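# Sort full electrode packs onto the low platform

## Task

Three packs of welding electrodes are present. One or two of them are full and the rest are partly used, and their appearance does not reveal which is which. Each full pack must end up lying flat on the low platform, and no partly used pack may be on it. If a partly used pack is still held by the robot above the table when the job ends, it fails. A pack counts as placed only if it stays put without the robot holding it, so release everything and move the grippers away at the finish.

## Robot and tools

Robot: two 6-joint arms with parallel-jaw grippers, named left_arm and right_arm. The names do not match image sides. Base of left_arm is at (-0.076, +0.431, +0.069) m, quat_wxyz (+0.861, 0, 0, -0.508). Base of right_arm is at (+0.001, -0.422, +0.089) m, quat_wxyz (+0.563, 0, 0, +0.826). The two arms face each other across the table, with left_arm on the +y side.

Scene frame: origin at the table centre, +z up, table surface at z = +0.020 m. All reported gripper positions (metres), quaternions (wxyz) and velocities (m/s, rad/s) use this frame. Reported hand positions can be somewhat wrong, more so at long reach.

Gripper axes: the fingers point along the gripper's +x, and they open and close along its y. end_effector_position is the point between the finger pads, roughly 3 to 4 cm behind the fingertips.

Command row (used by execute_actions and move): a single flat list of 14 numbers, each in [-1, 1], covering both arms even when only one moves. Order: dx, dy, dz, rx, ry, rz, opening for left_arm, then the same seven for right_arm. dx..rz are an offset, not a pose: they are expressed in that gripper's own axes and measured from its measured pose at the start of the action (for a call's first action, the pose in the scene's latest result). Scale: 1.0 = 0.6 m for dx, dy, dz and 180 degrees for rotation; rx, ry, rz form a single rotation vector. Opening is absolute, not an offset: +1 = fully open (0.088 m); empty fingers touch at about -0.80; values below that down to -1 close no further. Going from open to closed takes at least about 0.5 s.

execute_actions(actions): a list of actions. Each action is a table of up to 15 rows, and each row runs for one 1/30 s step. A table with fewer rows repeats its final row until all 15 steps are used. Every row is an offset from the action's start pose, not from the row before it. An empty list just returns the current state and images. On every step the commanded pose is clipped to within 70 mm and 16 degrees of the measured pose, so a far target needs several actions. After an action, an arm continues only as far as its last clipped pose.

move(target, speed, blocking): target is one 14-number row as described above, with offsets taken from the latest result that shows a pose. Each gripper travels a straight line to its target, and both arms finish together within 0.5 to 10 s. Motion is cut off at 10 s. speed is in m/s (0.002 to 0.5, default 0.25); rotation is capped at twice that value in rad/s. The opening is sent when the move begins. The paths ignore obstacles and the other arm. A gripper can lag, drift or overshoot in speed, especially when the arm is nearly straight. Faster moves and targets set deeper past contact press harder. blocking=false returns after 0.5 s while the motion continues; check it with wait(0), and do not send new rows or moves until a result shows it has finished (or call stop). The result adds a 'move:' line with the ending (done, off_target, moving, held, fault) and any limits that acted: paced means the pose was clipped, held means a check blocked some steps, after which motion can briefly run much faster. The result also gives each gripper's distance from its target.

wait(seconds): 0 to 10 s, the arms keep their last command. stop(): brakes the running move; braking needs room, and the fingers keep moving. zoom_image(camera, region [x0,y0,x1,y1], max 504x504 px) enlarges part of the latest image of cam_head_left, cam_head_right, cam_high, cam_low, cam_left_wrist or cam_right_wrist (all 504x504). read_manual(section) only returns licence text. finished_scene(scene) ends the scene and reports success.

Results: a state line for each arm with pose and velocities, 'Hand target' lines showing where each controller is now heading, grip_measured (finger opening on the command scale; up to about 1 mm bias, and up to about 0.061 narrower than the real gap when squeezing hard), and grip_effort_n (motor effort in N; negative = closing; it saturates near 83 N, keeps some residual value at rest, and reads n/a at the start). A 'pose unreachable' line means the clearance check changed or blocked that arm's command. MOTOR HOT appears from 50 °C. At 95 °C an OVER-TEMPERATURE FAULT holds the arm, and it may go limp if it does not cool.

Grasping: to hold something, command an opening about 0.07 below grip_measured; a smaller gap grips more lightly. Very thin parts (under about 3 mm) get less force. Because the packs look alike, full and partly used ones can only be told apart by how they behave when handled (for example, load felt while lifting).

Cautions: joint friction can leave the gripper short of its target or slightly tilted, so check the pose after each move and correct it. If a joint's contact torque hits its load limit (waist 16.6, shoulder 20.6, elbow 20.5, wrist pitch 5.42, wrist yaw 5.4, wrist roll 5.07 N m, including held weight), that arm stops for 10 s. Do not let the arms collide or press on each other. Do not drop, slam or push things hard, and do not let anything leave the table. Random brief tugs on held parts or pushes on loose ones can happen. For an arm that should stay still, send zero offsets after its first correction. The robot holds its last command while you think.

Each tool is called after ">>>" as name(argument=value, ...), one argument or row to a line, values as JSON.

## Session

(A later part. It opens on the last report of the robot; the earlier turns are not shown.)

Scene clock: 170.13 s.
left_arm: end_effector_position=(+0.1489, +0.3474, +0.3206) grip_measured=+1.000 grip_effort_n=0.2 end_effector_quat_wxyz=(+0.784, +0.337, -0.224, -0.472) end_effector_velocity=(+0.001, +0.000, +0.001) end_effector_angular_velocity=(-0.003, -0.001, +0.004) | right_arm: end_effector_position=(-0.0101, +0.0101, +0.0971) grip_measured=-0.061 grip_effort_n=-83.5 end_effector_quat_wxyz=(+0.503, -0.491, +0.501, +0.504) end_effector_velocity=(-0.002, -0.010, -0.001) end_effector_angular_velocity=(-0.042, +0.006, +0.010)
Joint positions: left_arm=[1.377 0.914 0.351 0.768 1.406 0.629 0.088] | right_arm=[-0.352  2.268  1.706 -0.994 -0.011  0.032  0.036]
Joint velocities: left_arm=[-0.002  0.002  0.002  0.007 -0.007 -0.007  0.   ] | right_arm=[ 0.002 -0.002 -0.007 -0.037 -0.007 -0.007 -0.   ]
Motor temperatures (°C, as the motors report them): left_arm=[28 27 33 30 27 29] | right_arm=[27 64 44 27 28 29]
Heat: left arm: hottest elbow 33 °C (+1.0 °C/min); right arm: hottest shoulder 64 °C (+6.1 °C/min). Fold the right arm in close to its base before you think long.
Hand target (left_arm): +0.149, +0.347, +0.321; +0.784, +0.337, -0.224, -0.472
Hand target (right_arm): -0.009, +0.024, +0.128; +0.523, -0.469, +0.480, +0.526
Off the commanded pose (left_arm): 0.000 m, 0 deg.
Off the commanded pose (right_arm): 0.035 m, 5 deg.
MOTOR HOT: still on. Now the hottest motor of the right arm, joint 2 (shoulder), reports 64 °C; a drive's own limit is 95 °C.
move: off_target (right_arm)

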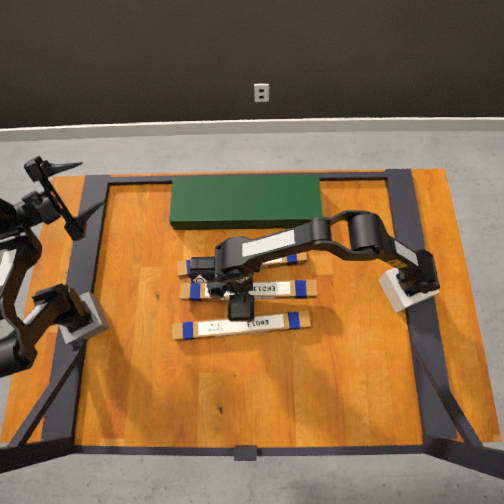

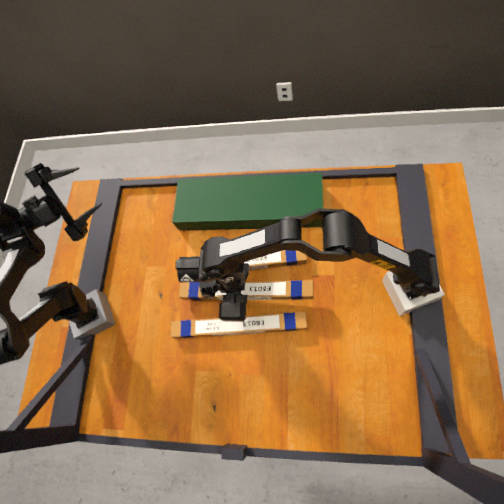

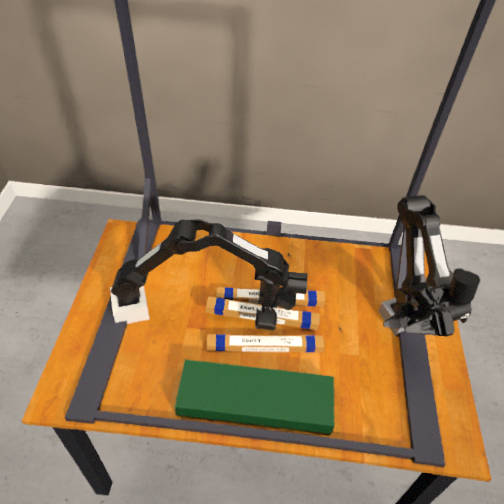

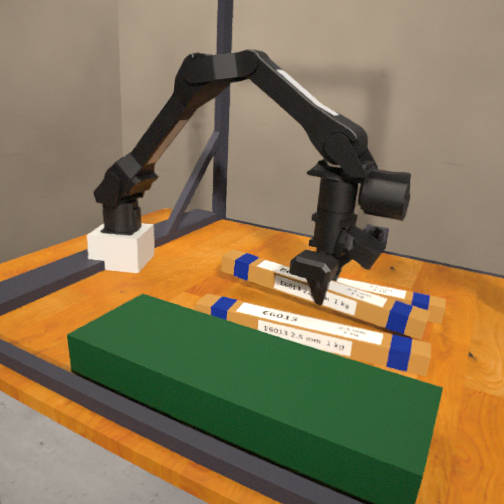

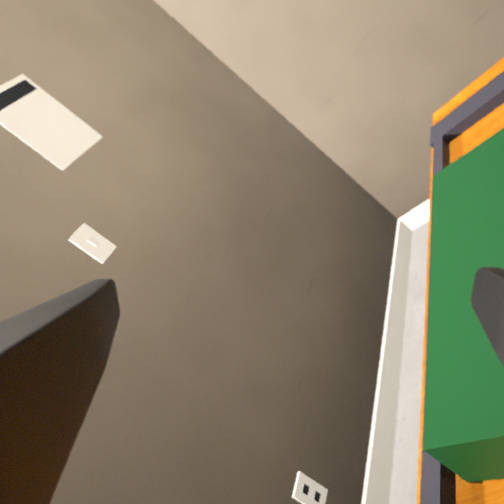

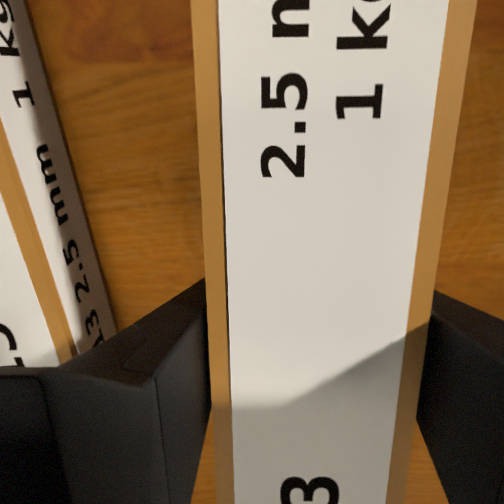

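>>> move(
  target=[0,0,0,0,0,0,1, -0.2,-0.1,-0.05,0,-0.05,0,-0.14],
  speed=0.1,
)

>>> move(
  target=[0,0,0,0,0,0,1, -0.02,-0.4,0.07,0,-0.025,-0.025,-0.14],
  speed=0.12,
)

Scene clock: 181.87 s.
left_arm: end_effector_position=(+0.1489, +0.3474, +0.3206) grip_measured=+1.000 grip_effort_n=-0.2 end_effector_quat_wxyz=(+0.784, +0.337, -0.224, -0.472) end_effector_velocity=(-0.000, +0.001, -0.000) end_effector_angular_velocity=(-0.003, -0.001, +0.009) | right_arm: end_effector_position=(+0.0508, -0.0286, +0.1894) grip_measured=-0.061 grip_effort_n=-83.5 end_effector_quat_wxyz=(+0.523, -0.465, +0.484, +0.525) end_effector_velocity=(-0.001, -0.006, +0.000) end_effector_angular_velocity=(-0.021, +0.010, +0.006)
Joint positions: left_arm=[1.377 0.914 0.351 0.768 1.406 0.629 0.088] | right_arm=[-0.512  1.979  1.627 -1.124 -0.033 -0.118  0.036]
Joint velocities: left_arm=[ 0.002 -0.007 -0.007  0.007 -0.007 -0.007  0.   ] | right_arm=[-0.002 -0.007 -0.007 -0.022 -0.007 -0.007 -0.   ]
Motor temperatures (°C, as the motors report them): left_arm=[28 27 33 30 27 29] | right_arm=[27 71 44 27 28 29]
Heat: left arm: hottest elbow 33 °C (+1.0 °C/min); right arm: hottest shoulder 71 °C (+10.0 °C/min). Fold the right arm in close to its base before you think long.
Hand target (left_arm): +0.149, +0.347, +0.321; +0.784, +0.337, -0.224, -0.472
Hand target (right_arm): +0.051, -0.023, +0.215; +0.540, -0.449, +0.462, +0.542
Off the commanded pose (left_arm): 0.000 m, 0 deg.
Off the commanded pose (right_arm): 0.027 m, 4 deg.
MOTOR HOT: still on. Now the hottest motor of the right arm, joint 2 (shoulder), reports 71 °C; a drive's own limit is 95 °C.
move: off_target (right_arm)

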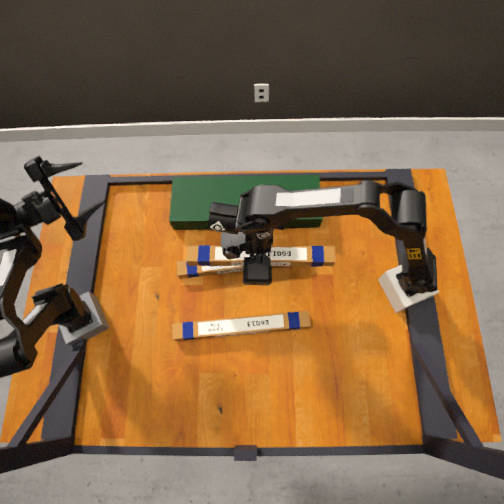

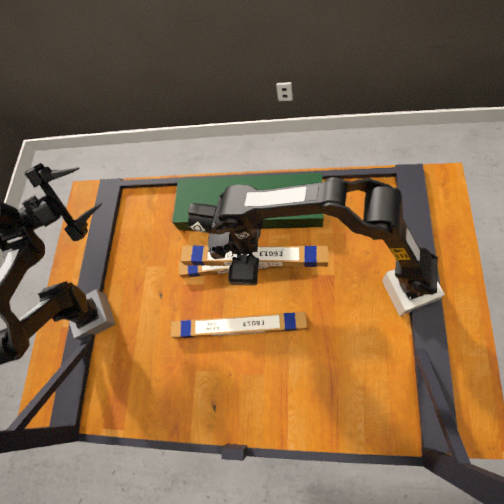

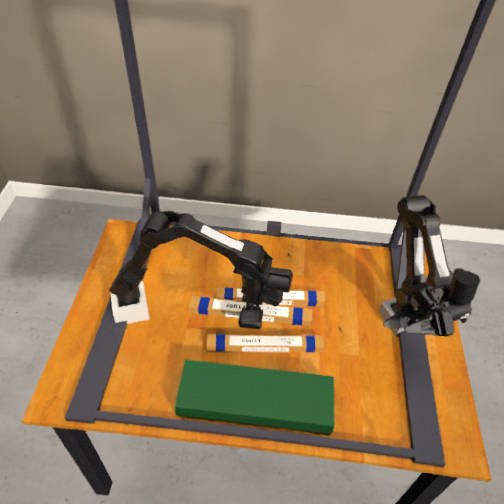

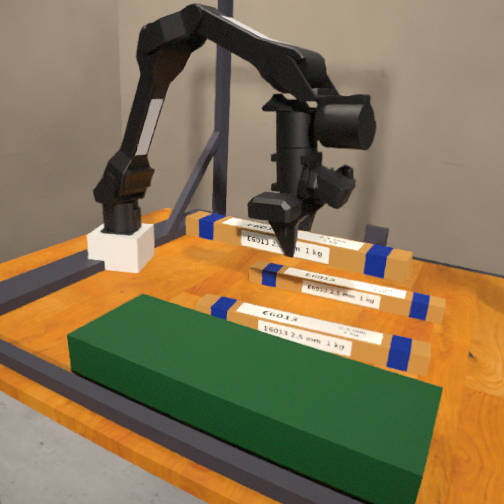

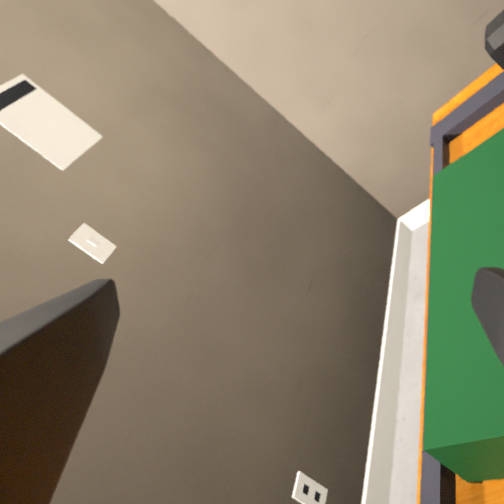

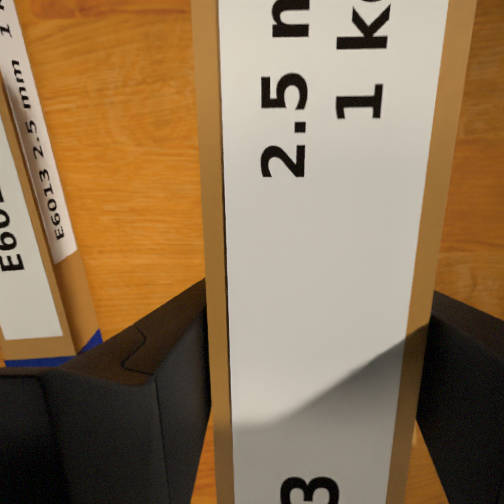

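Scene clock: 184.30 s.
left_arm: end_effector_position=(+0.1489, +0.3474, +0.3206) grip_measured=+1.000 grip_effort_n=-0.2 end_effector_quat_wxyz=(+0.784, +0.337, -0.224, -0.472) end_effector_velocity=(+0.000, -0.001, +0.001) end_effector_angular_velocity=(-0.012, +0.021, -0.001) | right_arm: end_effector_position=(+0.2856, +0.0001, +0.1777) grip_measured=-0.061 grip_effort_n=-83.5 end_effector_quat_wxyz=(+0.563, -0.458, +0.451, +0.519) end_effector_velocity=(-0.001, +0.007, -0.002) end_effector_angular_velocity=(+0.026, +0.007, +0.013)
Joint positions: left_arm=[1.377 0.914 0.351 0.768 1.406 0.629 0.088] | right_arm=[-0.984  2.433  2.304 -1.269 -0.054 -0.568  0.036]
Joint velocities: left_arm=[-0.007 -0.002  0.002 -0.007 -0.007 -0.022  0.   ] | right_arm=[ 0.002  0.007  0.002  0.022 -0.022 -0.007  0.   ]
Motor temperatures (°C, as the motors report them): left_arm=[28 27 33 30 27 29] | right_arm=[27 70 44 27 28 29]
Heat: left arm: hottest elbow 33 °C (+1.0 °C/min); right arm: hottest shoulder 70 °C (+9.1 °C/min). Fold the right arm in close to its base before you think long.
Hand target (left_arm): +0.149, +0.347, +0.321; +0.784, +0.337, -0.224, -0.472
Hand target (right_arm): +0.290, +0.009, +0.199; +0.582, -0.454, +0.423, +0.526
Off the commanded pose (left_arm): 0.000 m, 0 deg.
Off the commanded pose (right_arm): 0.025 m, 1 deg.
MOTOR HOT: still on. Now the hottest motor of the right arm, joint 2 (shoulder), reports 70 °C; a drive's own limit is 95 °C.
joint sent to its limit (right arm) — the command would take joint 3 (elbow) past its upper limit, so that joint was sent only as far as its limit.
move: off_target (right_arm)

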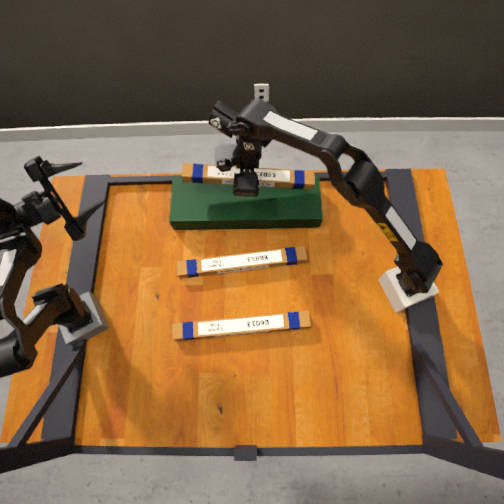

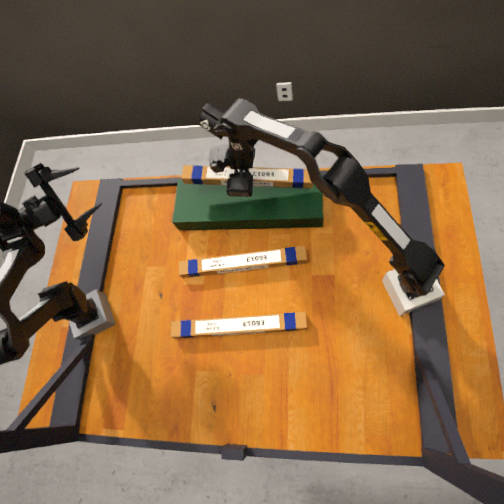

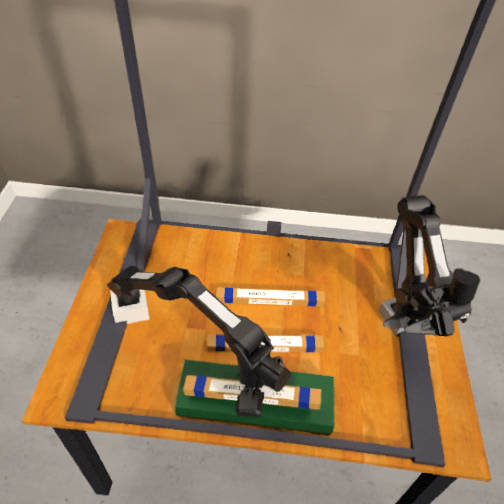

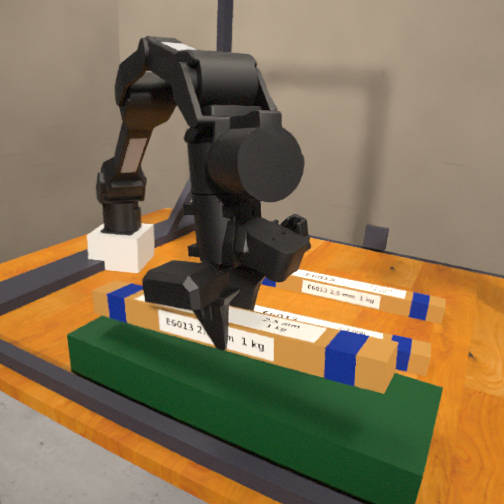

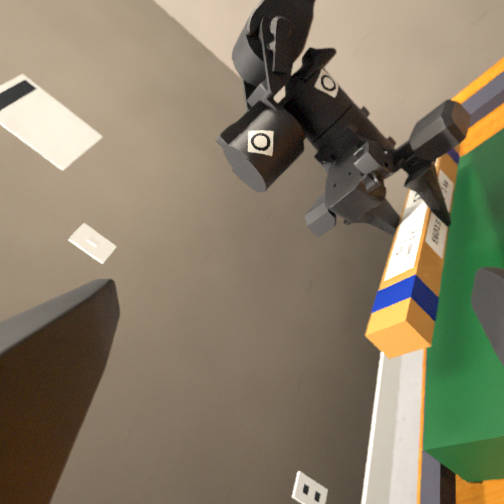

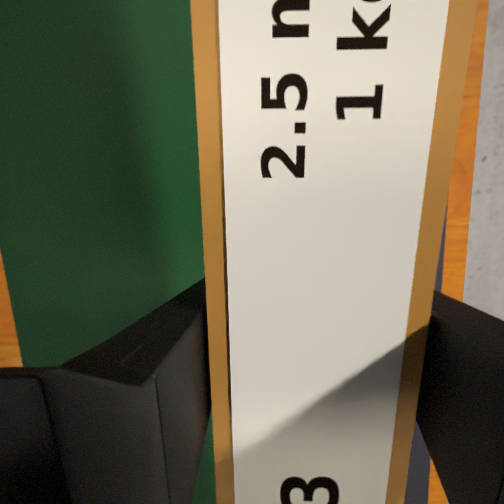

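>>> move(
  target=[0,0,0,0,0,0,1, 0.065,0.028,0,-0.01,0.012,0.015,-0.14],
  speed=0.04,
)

Scene clock: 189.87 s.
left_arm: end_effector_position=(+0.1489, +0.3474, +0.3206) grip_measured=+1.000 grip_effort_n=0.2 end_effector_quat_wxyz=(+0.784, +0.337, -0.224, -0.472) end_effector_velocity=(+0.001, +0.001, -0.001) end_effector_angular_velocity=(-0.000, -0.000, +0.010) | right_arm: end_effector_position=(+0.2728, +0.0033, +0.1334) grip_measured=-0.061 grip_effort_n=-83.5 end_effector_quat_wxyz=(+0.532, -0.469, +0.472, +0.524) end_effector_velocity=(-0.001, -0.001, +0.003) end_effector_angular_velocity=(+0.002, +0.007, +0.006)
Joint positions: left_arm=[1.377 0.914 0.351 0.768 1.406 0.629 0.088] | right_arm=[-0.961  2.494  2.248 -1.226 -0.059 -0.571  0.036]
Joint velocities: left_arm=[ 0.002 -0.002 -0.002 -0.007 -0.007  0.007  0.   ] | right_arm=[-0.002 -0.007 -0.002 -0.007 -0.007 -0.007 -0.   ]
Motor temperatures (°C, as the motors report them): left_arm=[28 27 33 30 27 29] | right_arm=[27 70 45 27 28 29]
Heat: left arm: hottest elbow 33 °C (+1.0 °C/min); right arm: hottest shoulder 70 °C (+10.0 °C/min). Fold the right arm in close to its base before you think long.
Hand target (left_arm): +0.149, +0.347, +0.321; +0.784, +0.337, -0.224, -0.472
Hand target (right_arm): +0.271, +0.007, +0.139; +0.534, -0.467, +0.464, +0.530
Off the commanded pose (left_arm): 0.000 m, 0 deg.
Off the commanded pose (right_arm): 0.007 m, 1 deg.
MOTOR HOT: still on. Now the hottest motor of the right arm, joint 2 (shoulder), reports 70 °C; a drive's own limit is 95 °C.
move: done

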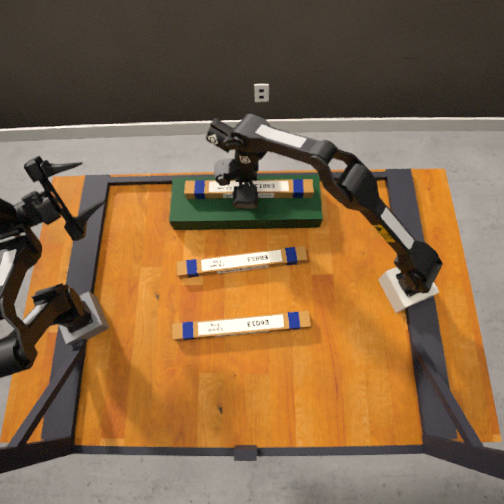

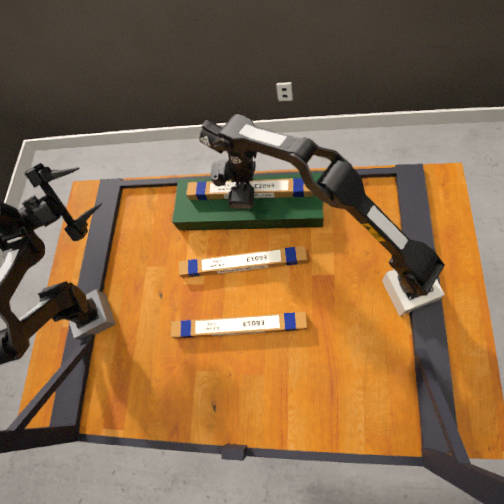

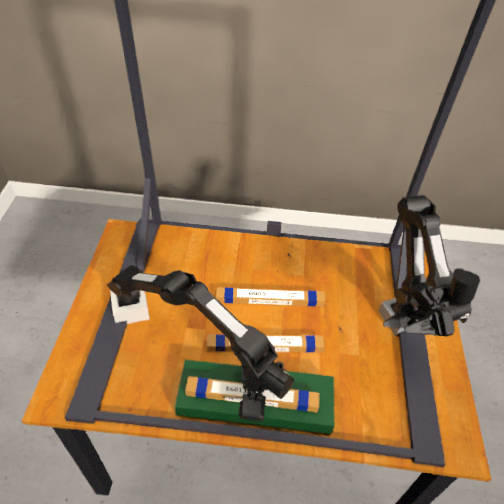

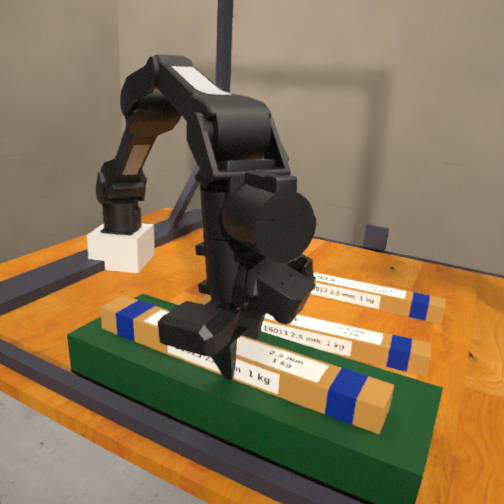

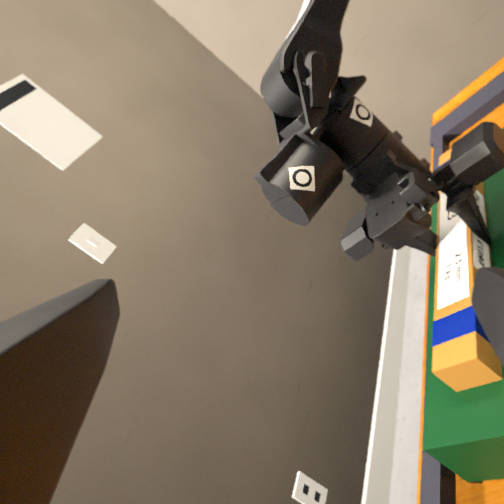

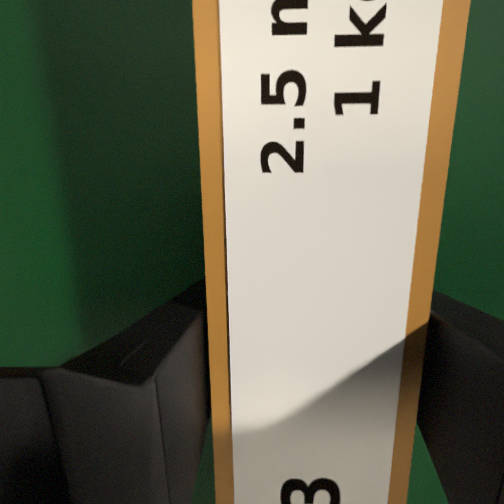

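Nearly touching. Lower slowly.

>>> move(
  target=[0,0,0,0,0,0,1, 0.02,0,0,0,-0.004,0,-0.14],
  speed=0.015,
)

Scene clock: 193.70 s.
left_arm: end_effector_position=(+0.1489, +0.3474, +0.3206) grip_measured=+1.000 grip_effort_n=0.2 end_effector_quat_wxyz=(+0.784, +0.337, -0.224, -0.472) end_effector_velocity=(+0.001, -0.000, -0.002) end_effector_angular_velocity=(-0.011, +0.027, +0.004) | right_arm: end_effector_position=(+0.2731, +0.0037, +0.1255) grip_measured=-0.061 grip_effort_n=-83.5 end_effector_quat_wxyz=(+0.534, -0.468, +0.470, +0.524) end_effector_velocity=(-0.000, -0.001, -0.002) end_effector_angular_velocity=(+0.002, +0.005, +0.020)
Joint positions: left_arm=[1.377 0.914 0.351 0.768 1.406 0.629 0.088] | right_arm=[-0.961  2.49   2.209 -1.186 -0.059 -0.571  0.036]
Joint velocities: left_arm=[-0.002 -0.002 -0.002 -0.022 -0.007 -0.007  0.   ] | right_arm=[-0.002 -0.002 -0.012  0.007 -0.007 -0.022 -0.   ]
Motor temperatures (°C, as the motors report them): left_arm=[28 27 33 30 27 29] | right_arm=[27 69 44 28 28 29]
Heat: left arm: hottest elbow 33 °C (+1.0 °C/min); right arm: hottest shoulder 69 °C (+9.0 °C/min). Fold the right arm in close to its base before you think long.
Hand target (left_arm): +0.149, +0.347, +0.321; +0.784, +0.337, -0.224, -0.472
Hand target (right_arm): +0.273, +0.005, +0.121; +0.535, -0.465, +0.469, +0.527
Off the commanded pose (left_arm): 0.000 m, 0 deg.
Off the commanded pose (right_arm): 0.004 m, 0 deg.
MOTOR HOT: still on. Now the hottest motor of the right arm, joint 2 (shoulder), reports 69 °C; a drive's own limit is 95 °C.
move: done

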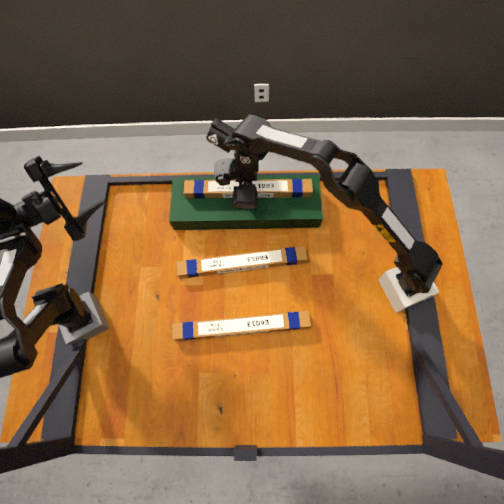

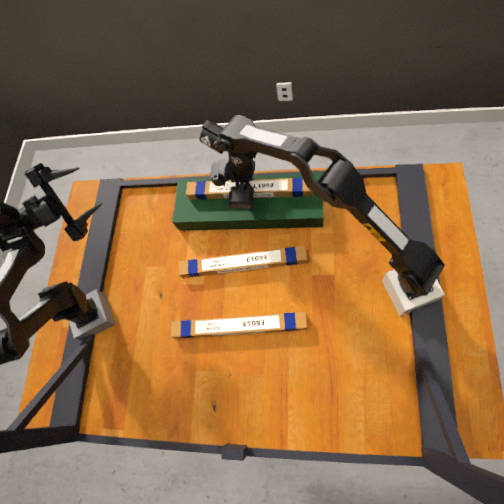

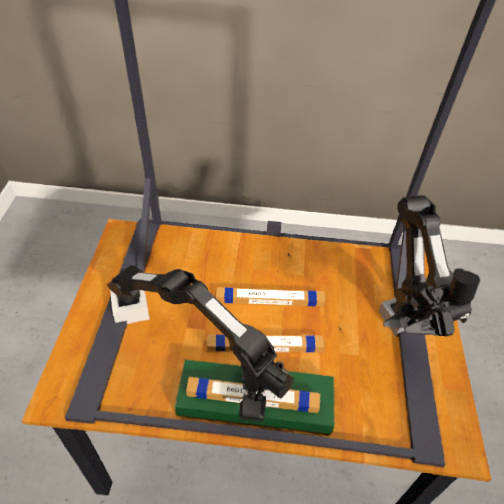

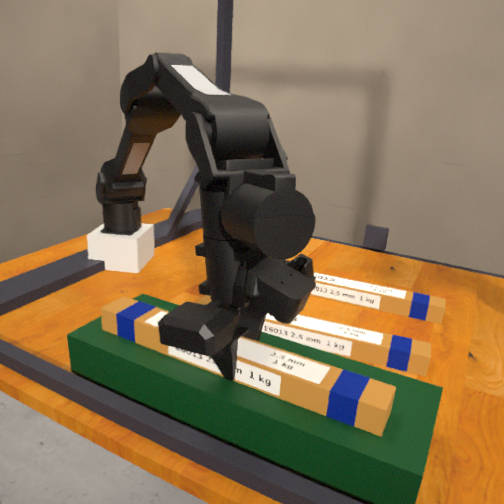

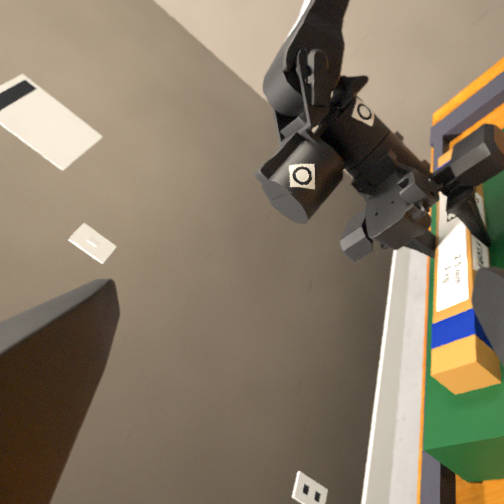

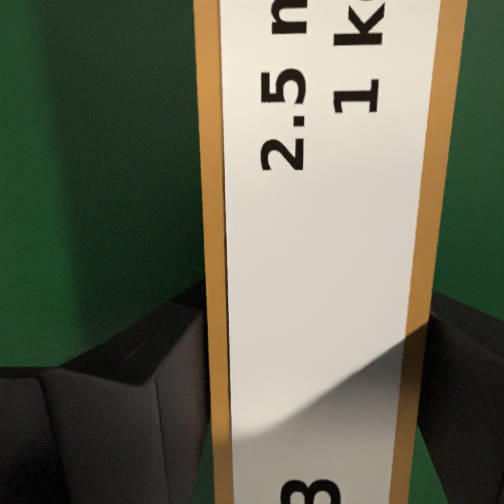

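>>> move(
  target=[0,0,0,0,0,0,1, 0,0,0,0,0,0,1],
)

>>> move(
  target=[0,0,0,0,0,0,1, -0.11,0.01,-0.01,0,0,0,1],
  speed=0.1,
)

>>> move(
  target=[0,0,0,0,0,0,1, 0.06,0.315,0.035,-0.037,-0.008,0,1],
  speed=0.2,
)

Scene clock: 205.83 s.
left_arm: end_effector_position=(+0.1489, +0.3474, +0.3206) grip_measured=+1.000 grip_effort_n=-0.2 end_effector_quat_wxyz=(+0.784, +0.337, -0.224, -0.472) end_effector_velocity=(-0.000, -0.001, -0.001) end_effector_angular_velocity=(-0.007, +0.013, -0.000) | right_arm: end_effector_position=(+0.2725, +0.0043, +0.1255) grip_measured=+0.978 grip_effort_n=18.4 end_effector_quat_wxyz=(+0.534, -0.468, +0.470, +0.525) end_effector_velocity=(-0.001, -0.002, +0.000) end_effector_angular_velocity=(-0.002, +0.011, -0.009)
Joint positions: left_arm=[1.377 0.914 0.351 0.768 1.406 0.629 0.088] | right_arm=[-0.96   2.49   2.209 -1.184 -0.061 -0.571  0.087]
Joint velocities: left_arm=[-0.007 -0.002 -0.002 -0.007 -0.007 -0.007  0.   ] | right_arm=[-0.002 -0.002 -0.002 -0.007 -0.007  0.007  0.   ]
Motor temperatures (°C, as the motors report them): left_arm=[28 27 33 30 27 29] | right_arm=[27 67 42 29 28 29]
Heat: left arm: hottest elbow 33 °C (+1.0 °C/min); right arm: hottest shoulder 67 °C (+6.0 °C/min). Fold the right arm in close to its base before you think long.
Hand target (left_arm): +0.149, +0.347, +0.321; +0.784, +0.337, -0.224, -0.472
Hand target (right_arm): +0.273, +0.004, +0.125; +0.534, -0.468, +0.470, +0.524
Off the commanded pose (left_arm): 0.000 m, 0 deg.
Off the commanded pose (right_arm): 0.001 m, 0 deg.
MOTOR HOT: still on. Now the hottest motor of the right arm, joint 2 (shoulder), reports 67 °C; a drive's own limit is 95 °C.
move: done

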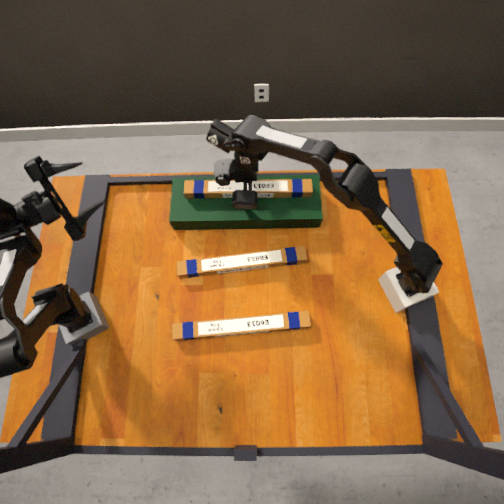

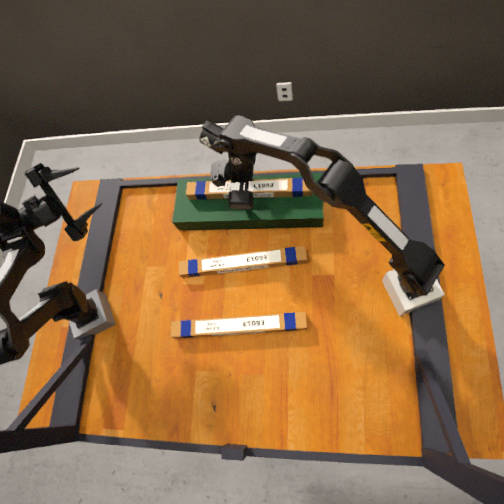

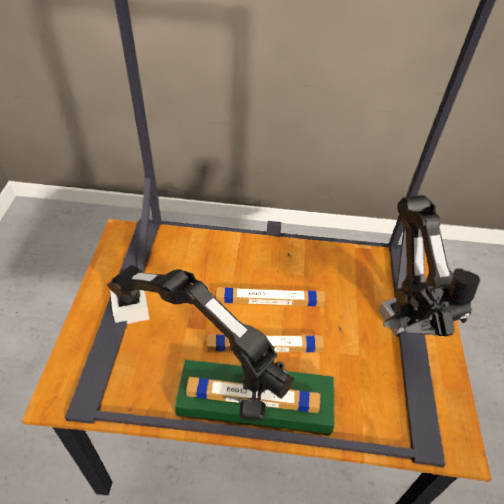

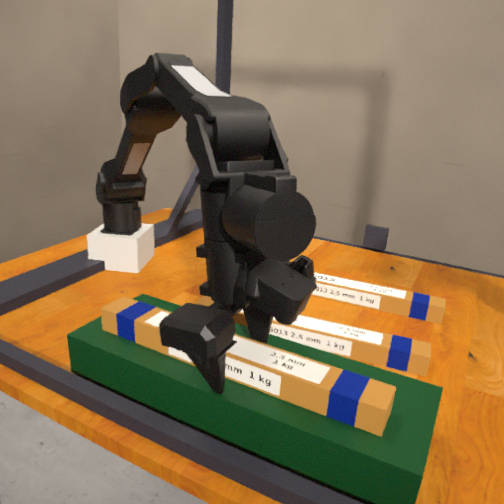

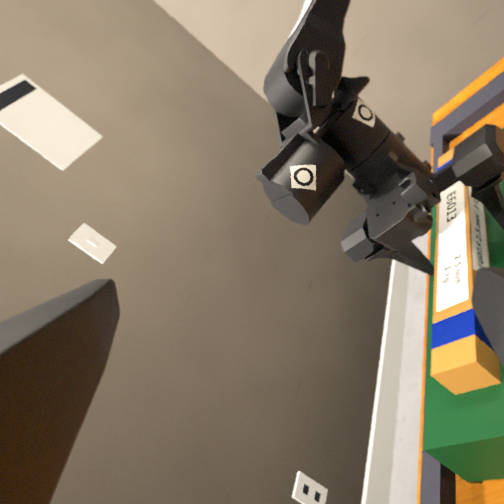

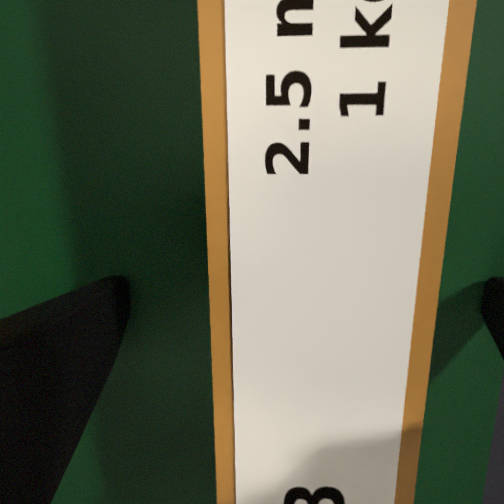

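Scene clock: 206.90 s.
left_arm: end_effector_position=(+0.1489, +0.3474, +0.3206) grip_measured=+1.000 grip_effort_n=0.2 end_effector_quat_wxyz=(+0.784, +0.337, -0.224, -0.472) end_effector_velocity=(+0.000, -0.000, -0.002) end_effector_angular_velocity=(-0.015, +0.031, +0.004) | right_arm: end_effector_position=(+0.2635, -0.0112, +0.1812) grip_measured=+0.979 grip_effort_n=18.4 end_effector_quat_wxyz=(+0.527, -0.469, +0.479, +0.523) end_effector_velocity=(-0.001, -0.002, +0.000) end_effector_angular_velocity=(-0.002, +0.011, -0.009)
Joint positions: left_arm=[1.377 0.914 0.351 0.768 1.406 0.629 0.088] | right_arm=[-0.962  2.424  2.312 -1.377 -0.061 -0.571  0.087]
Joint velocities: left_arm=[-0.002 -0.002 -0.007 -0.007 -0.007 -0.022  0.   ] | right_arm=[-0.002 -0.002 -0.002 -0.007 -0.007  0.007 -0.   ]
Motor temperatures (°C, as the motors report them): left_arm=[28 27 33 30 27 29] | right_arm=[27 67 42 29 28 29]
Heat: left arm: hottest elbow 33 °C (+1.0 °C/min); right arm: hottest shoulder 67 °C (+6.0 °C/min). Fold the right arm in close to its base before you think long.
Hand target (left_arm): +0.149, +0.347, +0.321; +0.784, +0.337, -0.224, -0.472
Hand target (right_arm): +0.266, -0.010, +0.190; +0.533, -0.468, +0.470, +0.525
Off the commanded pose (left_arm): 0.000 m, 0 deg.
Off the commanded pose (right_arm): 0.009 m, 1 deg.
MOTOR HOT: still on. Now the hottest motor of the right arm, joint 2 (shoulder), reports 67 °C; a drive's own limit is 95 °C.
move: off_target (right_arm)

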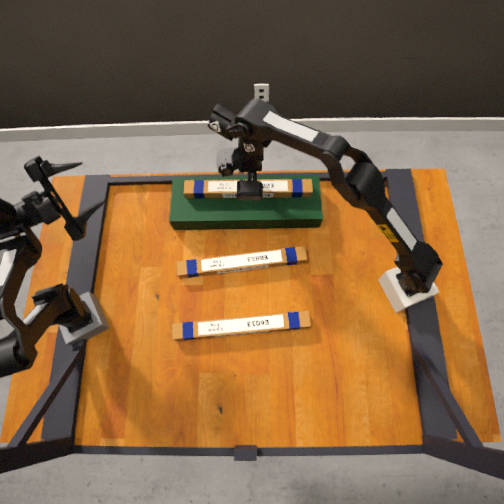

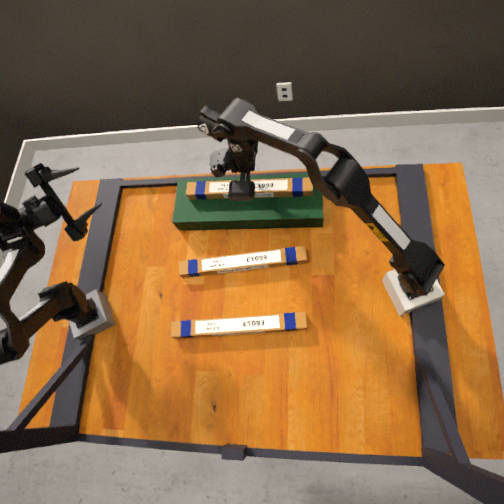

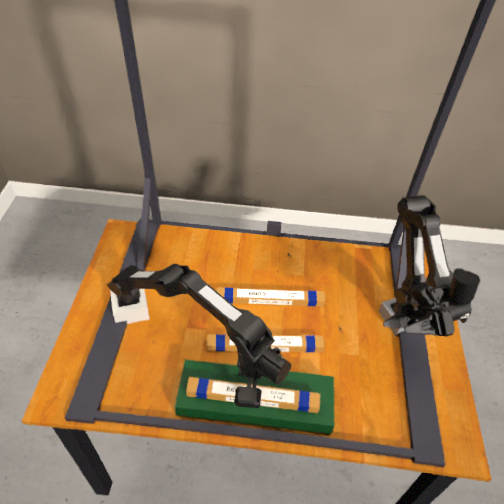

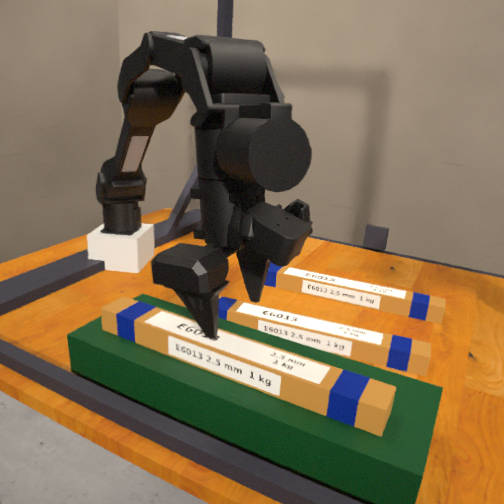

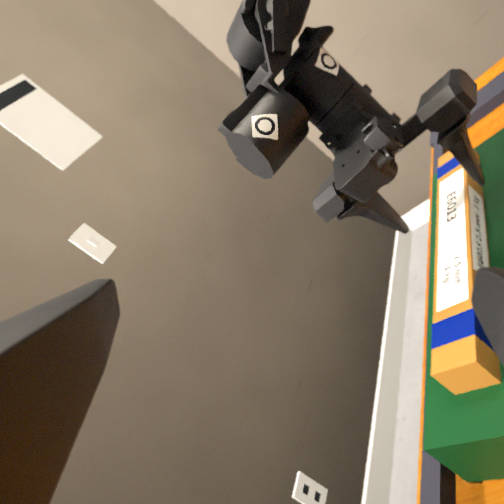

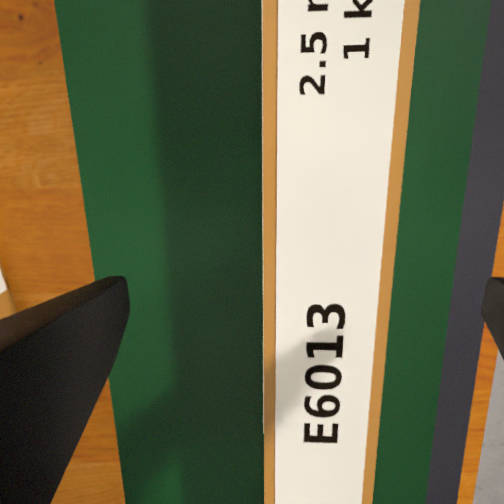

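Scene clock: 208.27 s.
left_arm: end_effector_position=(+0.1489, +0.3474, +0.3206) grip_measured=+1.000 grip_effort_n=-0.2 end_effector_quat_wxyz=(+0.784, +0.337, -0.224, -0.472) end_effector_velocity=(+0.001, +0.000, -0.001) end_effector_angular_velocity=(-0.010, +0.022, +0.004) | right_arm: end_effector_position=(+0.0750, +0.0176, +0.1465) grip_measured=+0.979 grip_effort_n=18.4 end_effector_quat_wxyz=(+0.503, -0.495, +0.438, +0.557) end_effector_velocity=(-0.002, +0.001, +0.006) end_effector_angular_velocity=(+0.021, +0.019, -0.007)
Joint positions: left_arm=[1.377 0.914 0.351 0.768 1.406 0.629 0.088] | right_arm=[-0.549  2.178  1.752 -1.022 -0.025 -0.284  0.087]
Joint velocities: left_arm=[-0.002 -0.002  0.002 -0.022 -0.007 -0.007  0.   ] | right_arm=[-0.002 -0.017 -0.007  0.007 -0.022  0.007 -0.   ]
Motor temperatures (°C, as the motors report them): left_arm=[28 27 33 30 27 29] | right_arm=[27 67 41 29 28 29]
Heat: left arm: hottest elbow 33 °C (+1.0 °C/min); right arm: hottest shoulder 67 °C (+5.1 °C/min). Fold the right arm in close to its base before you think long.
Hand target (left_arm): +0.149, +0.347, +0.321; +0.784, +0.337, -0.224, -0.472
Hand target (right_arm): +0.075, +0.014, +0.148; +0.506, -0.494, +0.439, +0.554
Off the commanded pose (left_arm): 0.000 m, 0 deg.
Off the commanded pose (right_arm): 0.003 m, 1 deg.
MOTOR HOT: still on. Now the hottest motor of the right arm, joint 2 (shoulder), reports 67 °C; a drive's own limit is 95 °C.
move: done

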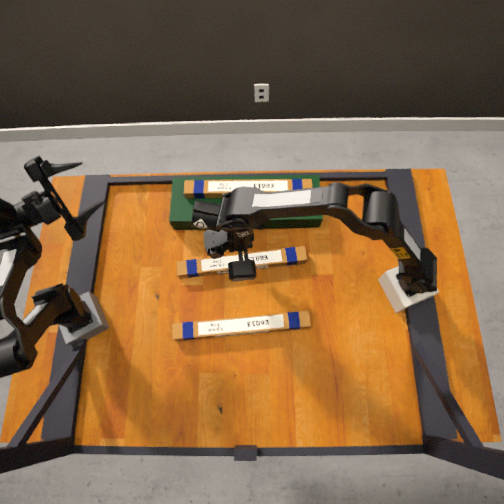

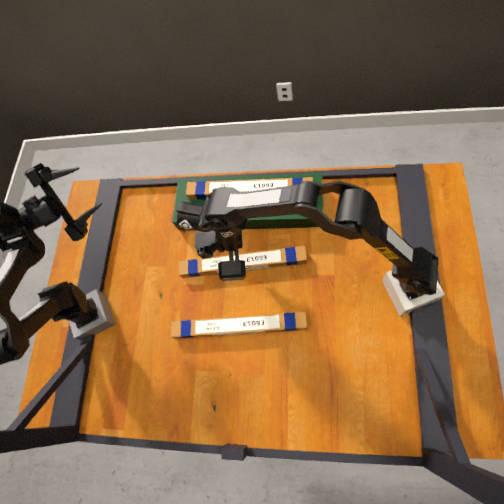

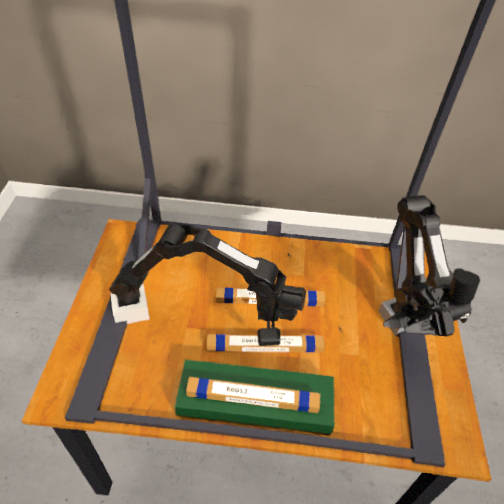

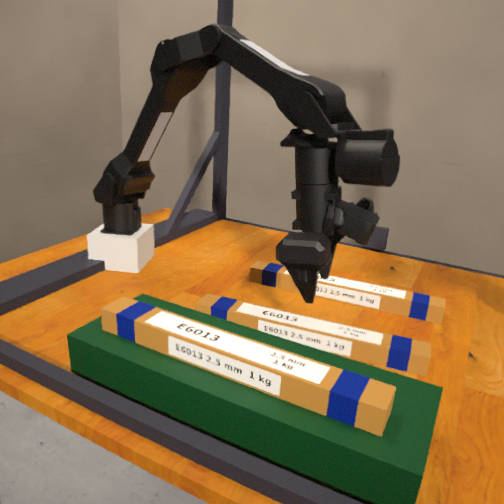

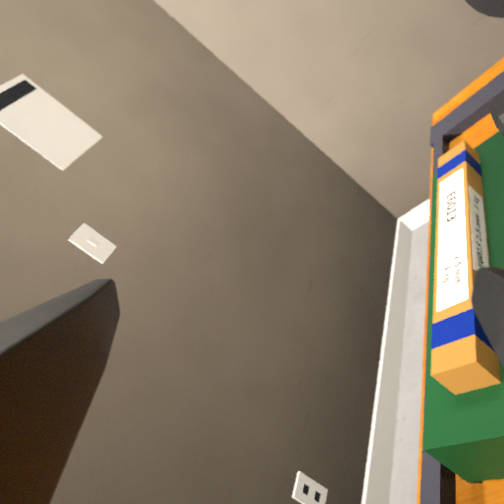

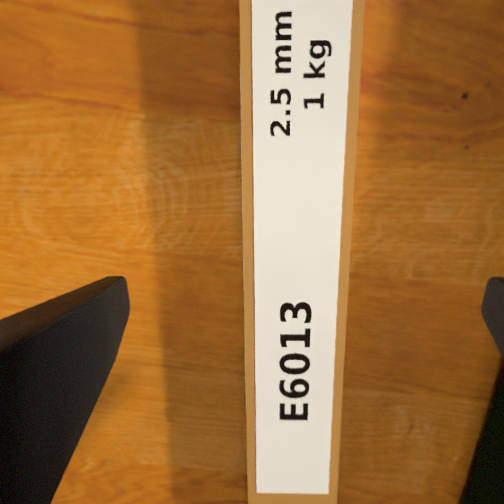

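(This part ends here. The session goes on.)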